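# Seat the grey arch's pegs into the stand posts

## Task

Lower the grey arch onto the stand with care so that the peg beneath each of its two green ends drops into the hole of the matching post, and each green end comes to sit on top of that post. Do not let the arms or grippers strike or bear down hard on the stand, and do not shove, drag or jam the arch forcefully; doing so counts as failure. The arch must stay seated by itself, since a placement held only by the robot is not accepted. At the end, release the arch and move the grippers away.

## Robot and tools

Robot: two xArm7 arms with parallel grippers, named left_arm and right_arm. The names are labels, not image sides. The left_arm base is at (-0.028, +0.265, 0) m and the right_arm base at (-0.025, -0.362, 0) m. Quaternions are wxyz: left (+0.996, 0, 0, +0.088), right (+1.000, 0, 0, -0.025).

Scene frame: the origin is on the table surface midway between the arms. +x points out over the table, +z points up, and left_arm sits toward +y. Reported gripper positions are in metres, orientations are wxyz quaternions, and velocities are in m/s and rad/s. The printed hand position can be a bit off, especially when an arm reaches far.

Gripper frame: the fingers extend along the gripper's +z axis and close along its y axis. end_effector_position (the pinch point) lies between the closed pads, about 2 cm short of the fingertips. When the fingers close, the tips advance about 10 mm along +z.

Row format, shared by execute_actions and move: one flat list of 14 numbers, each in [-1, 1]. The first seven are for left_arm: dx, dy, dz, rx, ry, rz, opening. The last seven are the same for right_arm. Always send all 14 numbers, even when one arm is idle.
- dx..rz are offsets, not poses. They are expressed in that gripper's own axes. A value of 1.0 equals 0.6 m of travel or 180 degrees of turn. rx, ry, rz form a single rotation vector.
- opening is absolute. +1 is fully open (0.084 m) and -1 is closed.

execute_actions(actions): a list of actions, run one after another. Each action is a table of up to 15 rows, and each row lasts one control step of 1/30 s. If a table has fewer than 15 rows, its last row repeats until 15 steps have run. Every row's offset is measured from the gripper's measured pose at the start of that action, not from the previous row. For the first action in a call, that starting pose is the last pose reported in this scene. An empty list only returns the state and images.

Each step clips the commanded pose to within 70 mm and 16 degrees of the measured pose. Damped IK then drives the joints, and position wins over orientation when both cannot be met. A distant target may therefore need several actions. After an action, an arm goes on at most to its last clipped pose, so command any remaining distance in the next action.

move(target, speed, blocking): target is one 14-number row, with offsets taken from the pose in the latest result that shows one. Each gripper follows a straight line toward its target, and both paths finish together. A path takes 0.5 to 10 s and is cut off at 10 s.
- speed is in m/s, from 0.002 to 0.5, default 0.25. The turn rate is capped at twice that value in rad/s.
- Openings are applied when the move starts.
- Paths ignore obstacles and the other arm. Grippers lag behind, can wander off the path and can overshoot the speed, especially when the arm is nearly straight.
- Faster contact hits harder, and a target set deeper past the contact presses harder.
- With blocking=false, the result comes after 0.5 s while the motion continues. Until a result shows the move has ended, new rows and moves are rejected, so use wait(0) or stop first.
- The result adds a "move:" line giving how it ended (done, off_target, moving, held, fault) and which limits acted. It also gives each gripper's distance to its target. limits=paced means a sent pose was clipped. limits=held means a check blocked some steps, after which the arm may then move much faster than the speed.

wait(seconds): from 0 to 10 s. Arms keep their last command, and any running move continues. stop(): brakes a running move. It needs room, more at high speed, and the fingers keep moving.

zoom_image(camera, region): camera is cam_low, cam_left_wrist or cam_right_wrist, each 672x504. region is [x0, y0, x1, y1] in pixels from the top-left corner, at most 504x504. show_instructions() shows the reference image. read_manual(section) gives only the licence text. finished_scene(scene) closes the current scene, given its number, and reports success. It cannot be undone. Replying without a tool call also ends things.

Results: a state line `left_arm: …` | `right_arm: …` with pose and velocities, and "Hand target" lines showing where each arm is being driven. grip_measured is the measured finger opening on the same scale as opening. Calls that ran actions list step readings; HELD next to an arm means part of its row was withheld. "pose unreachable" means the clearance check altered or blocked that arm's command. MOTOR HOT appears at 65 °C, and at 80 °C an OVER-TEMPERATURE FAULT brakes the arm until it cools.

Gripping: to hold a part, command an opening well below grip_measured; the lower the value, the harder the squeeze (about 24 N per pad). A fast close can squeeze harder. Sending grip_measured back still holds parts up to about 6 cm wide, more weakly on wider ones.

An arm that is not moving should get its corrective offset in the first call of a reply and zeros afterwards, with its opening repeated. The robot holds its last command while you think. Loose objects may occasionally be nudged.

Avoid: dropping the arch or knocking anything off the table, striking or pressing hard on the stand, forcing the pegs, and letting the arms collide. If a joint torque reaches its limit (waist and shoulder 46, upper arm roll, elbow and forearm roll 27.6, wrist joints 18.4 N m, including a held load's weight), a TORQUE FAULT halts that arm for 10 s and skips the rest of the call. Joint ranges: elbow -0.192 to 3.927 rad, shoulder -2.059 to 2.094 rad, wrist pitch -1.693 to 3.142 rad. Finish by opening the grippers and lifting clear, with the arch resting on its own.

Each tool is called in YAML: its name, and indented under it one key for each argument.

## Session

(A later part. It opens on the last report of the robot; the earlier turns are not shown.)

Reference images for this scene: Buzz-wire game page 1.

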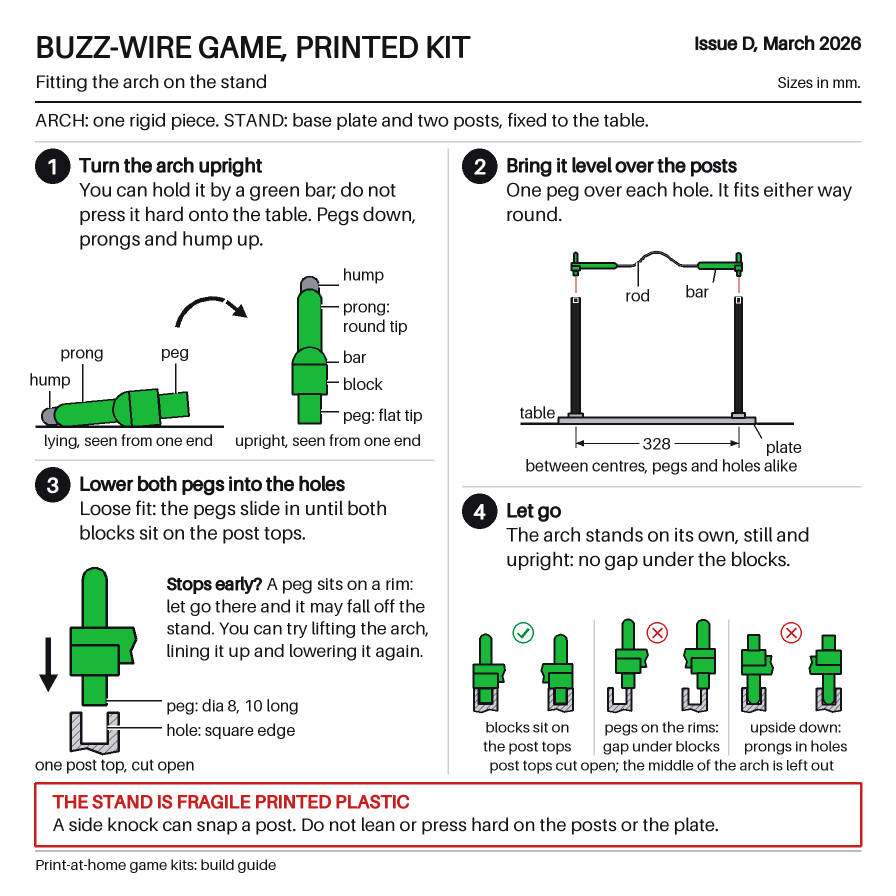

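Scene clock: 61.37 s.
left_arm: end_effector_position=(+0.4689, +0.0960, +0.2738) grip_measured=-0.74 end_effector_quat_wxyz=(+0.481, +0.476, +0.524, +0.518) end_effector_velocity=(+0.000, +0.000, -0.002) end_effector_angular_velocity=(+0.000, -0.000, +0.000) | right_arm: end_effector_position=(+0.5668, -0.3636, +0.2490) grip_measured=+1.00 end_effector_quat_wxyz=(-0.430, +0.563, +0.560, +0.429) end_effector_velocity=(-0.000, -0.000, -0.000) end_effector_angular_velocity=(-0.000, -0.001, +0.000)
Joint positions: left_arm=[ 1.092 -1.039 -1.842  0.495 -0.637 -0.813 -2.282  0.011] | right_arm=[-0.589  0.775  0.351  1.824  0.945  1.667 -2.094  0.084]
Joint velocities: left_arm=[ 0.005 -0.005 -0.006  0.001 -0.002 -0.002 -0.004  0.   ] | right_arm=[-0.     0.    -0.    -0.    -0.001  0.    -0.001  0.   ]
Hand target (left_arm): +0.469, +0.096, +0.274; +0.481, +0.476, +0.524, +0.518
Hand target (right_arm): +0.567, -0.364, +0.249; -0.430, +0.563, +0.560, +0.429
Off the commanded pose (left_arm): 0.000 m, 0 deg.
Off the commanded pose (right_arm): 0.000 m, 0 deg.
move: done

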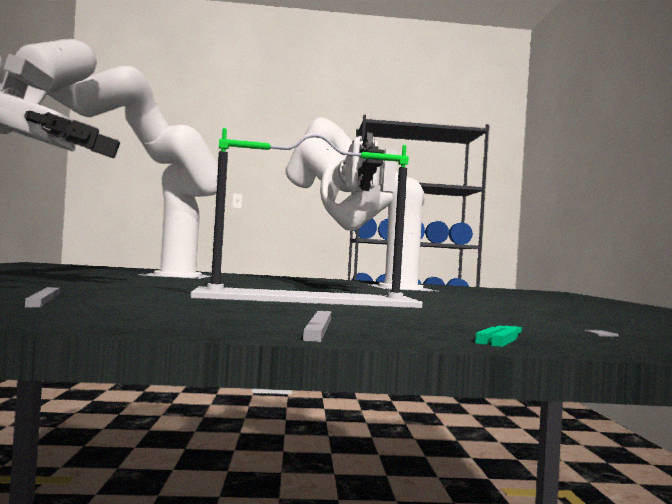

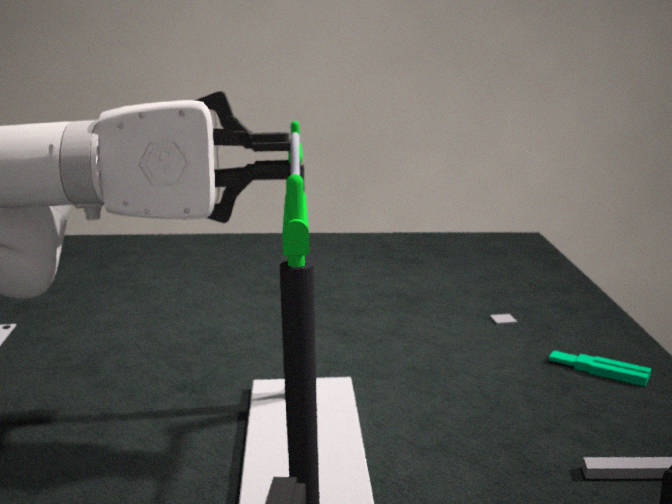

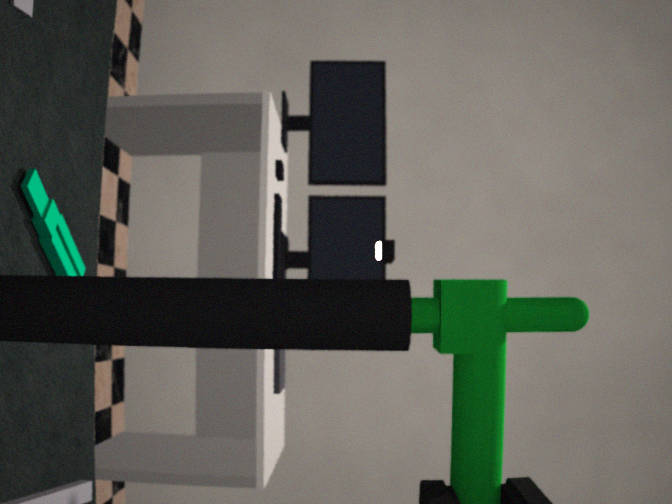

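move:
  target: [0,-0.0085,0,0,0,0,-1,0,0,0,0,0,0,1]
  speed: 0.012

move:
  target: [0,0,0,0,0,0,0.2,0,0,0,0,0,0,1]

move:
  target: [0,0,-0.13,0,0,0,0.2,0,0,0,0,0,0,1]

zoom_image:
  camera: "cam_low"
  region: [190,100,430,200]

Scene clock: 66.63 s.
left_arm: end_effector_position=(+0.4689, +0.0959, +0.2688) grip_measured=-0.74 end_effector_quat_wxyz=(+0.481, +0.476, +0.524, +0.518) end_effector_velocity=(-0.000, -0.001, -0.002) end_effector_angular_velocity=(+0.002, +0.001, -0.002) | right_arm: end_effector_position=(+0.5668, -0.3636, +0.2490) grip_measured=+1.00 end_effector_quat_wxyz=(-0.430, +0.563, +0.560, +0.429) end_effector_velocity=(+0.000, +0.000, +0.000) end_effector_angular_velocity=(+0.001, -0.001, -0.000)
Joint positions: left_arm=[ 1.102 -1.05  -1.859  0.497 -0.645 -0.82  -2.291  0.011] | right_arm=[-0.589  0.775  0.351  1.824  0.945  1.667 -2.094  0.084]
Joint velocities: left_arm=[ 0.002 -0.005 -0.005  0.    -0.    -0.002 -0.003  0.   ] | right_arm=[ 0.    -0.    -0.     0.     0.001  0.    -0.001 -0.   ]
Hand target (left_arm): +0.469, +0.096, +0.269; +0.481, +0.476, +0.524, +0.518
Hand target (right_arm): +0.567, -0.364, +0.249; -0.430, +0.563, +0.560, +0.429
Off the commanded pose (left_arm): 0.000 m, 0 deg.
Off the commanded pose (right_arm): 0.000 m, 0 deg.
move: done

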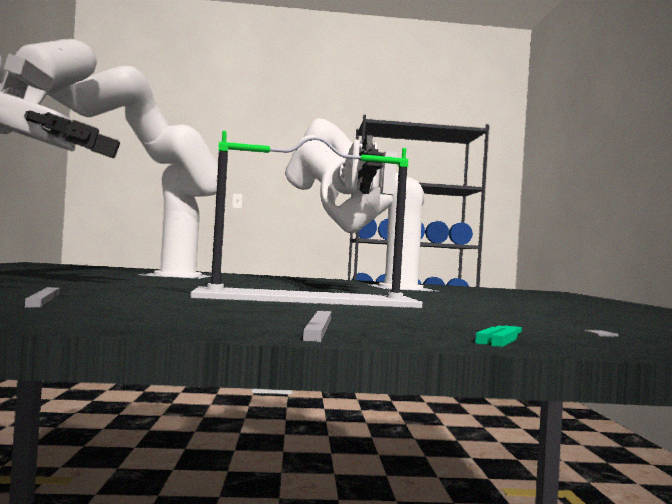

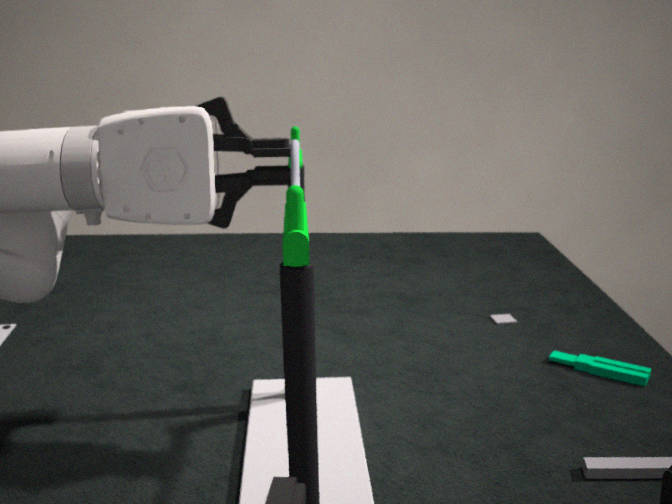

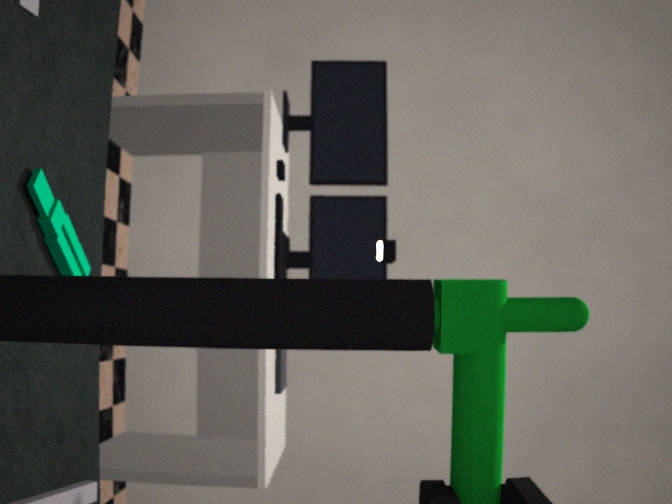

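Scene clock: 67.17 s.
left_arm: end_effector_position=(+0.4689, +0.0959, +0.2688) grip_measured=+0.19 end_effector_quat_wxyz=(+0.481, +0.476, +0.524, +0.518) end_effector_velocity=(+0.000, +0.001, +0.000) end_effector_angular_velocity=(-0.002, -0.000, +0.002) | right_arm: end_effector_position=(+0.5668, -0.3636, +0.2490) grip_measured=+1.00 end_effector_quat_wxyz=(-0.430, +0.563, +0.560, +0.429) end_effector_velocity=(+0.000, +0.000, +0.000) end_effector_angular_velocity=(-0.000, -0.000, +0.000)
Joint positions: left_arm=[ 1.102 -1.05  -1.859  0.497 -0.645 -0.82  -2.291  0.052] | right_arm=[-0.589  0.775  0.351  1.824  0.945  1.667 -2.094  0.084]
Joint velocities: left_arm=[ 0.001  0.001  0.001  0.    -0.     0.    -0.     0.   ] | right_arm=[ 0.     0.    -0.     0.001  0.    -0.     0.    -0.   ]
Hand target (left_arm): +0.469, +0.096, +0.269; +0.481, +0.476, +0.524, +0.518
Hand target (right_arm): +0.567, -0.364, +0.249; -0.430, +0.563, +0.560, +0.429
Off the commanded pose (left_arm): 0.000 m, 0 deg.
Off the commanded pose (right_arm): 0.000 m, 0 deg.
move: done

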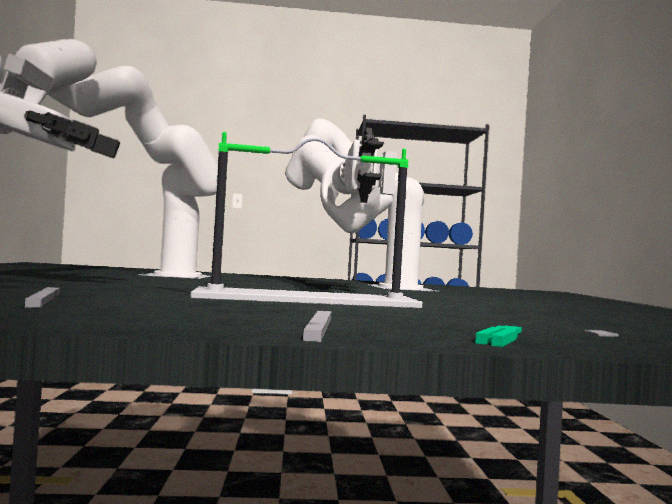

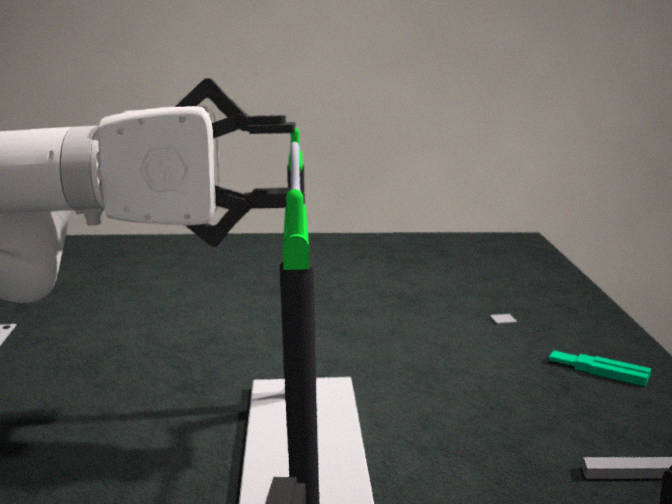

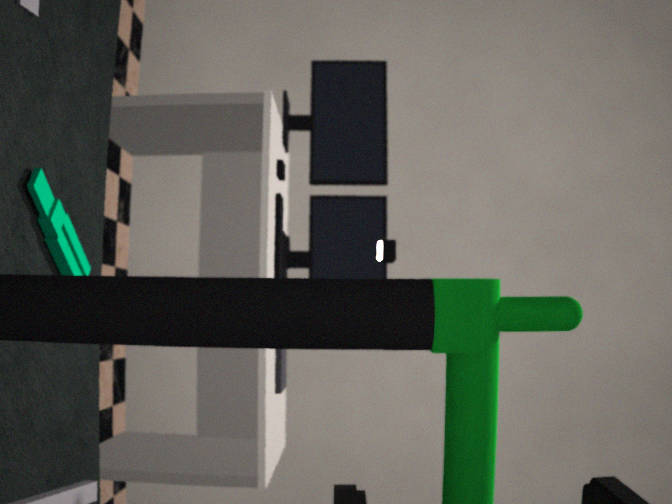

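Scene clock: 68.13 s.
left_arm: end_effector_position=(+0.3913, +0.0894, +0.2686) grip_measured=+0.19 end_effector_quat_wxyz=(+0.481, +0.476, +0.524, +0.518) end_effector_velocity=(-0.002, +0.001, -0.000) end_effector_angular_velocity=(+0.002, +0.002, +0.010) | right_arm: end_effector_position=(+0.5668, -0.3636, +0.2490) grip_measured=+1.00 end_effector_quat_wxyz=(-0.430, +0.563, +0.560, +0.429) end_effector_velocity=(-0.000, -0.000, -0.000) end_effector_angular_velocity=(-0.001, +0.000, +0.000)
Joint positions: left_arm=[ 0.754 -1.053 -1.849  0.315 -0.892 -0.731 -2.202  0.052] | right_arm=[-0.589  0.775  0.351  1.824  0.945  1.667 -2.094  0.084]
Joint velocities: left_arm=[-0.016 -0.01  -0.002  0.001 -0.027  0.022  0.014 -0.   ] | right_arm=[-0.    -0.    -0.    -0.    -0.001 -0.    -0.001  0.   ]
Hand target (left_arm): +0.391, +0.089, +0.269; +0.480, +0.476, +0.524, +0.518
Hand target (right_arm): +0.567, -0.364, +0.249; -0.430, +0.563, +0.560, +0.429
Off the commanded pose (left_arm): 0.000 m, 0 deg.
Off the commanded pose (right_arm): 0.000 m, 0 deg.
move: done

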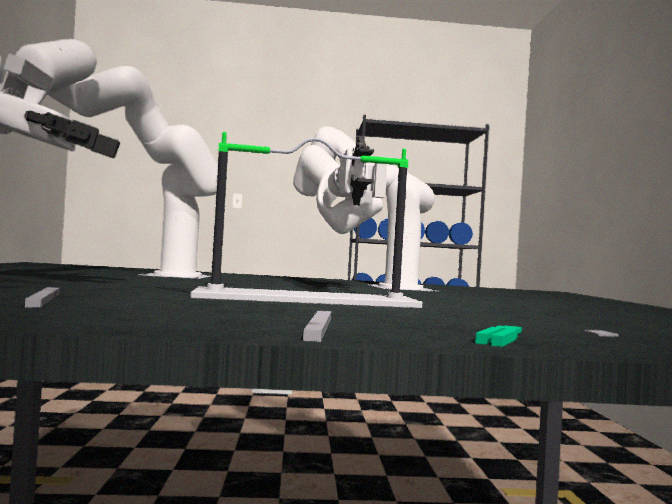

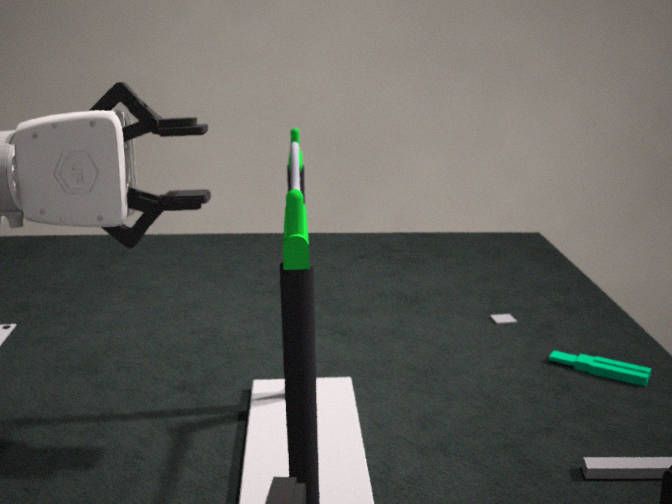

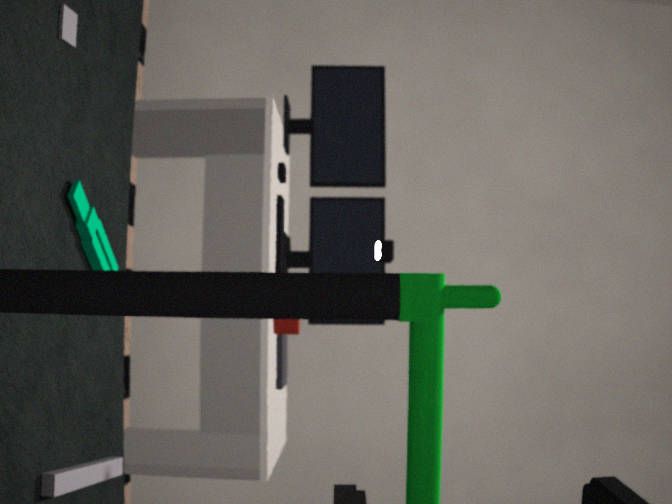

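Region (190, 100, 430, 200) of cam_low's 672x504 image, scaled by 2.100, with more detail than that image has; it fills the top 210 rows of this view, and the rest is white.

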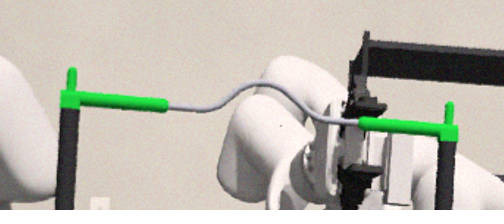

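finished_scene:
  scene: 2

The scene is finished: the task was done.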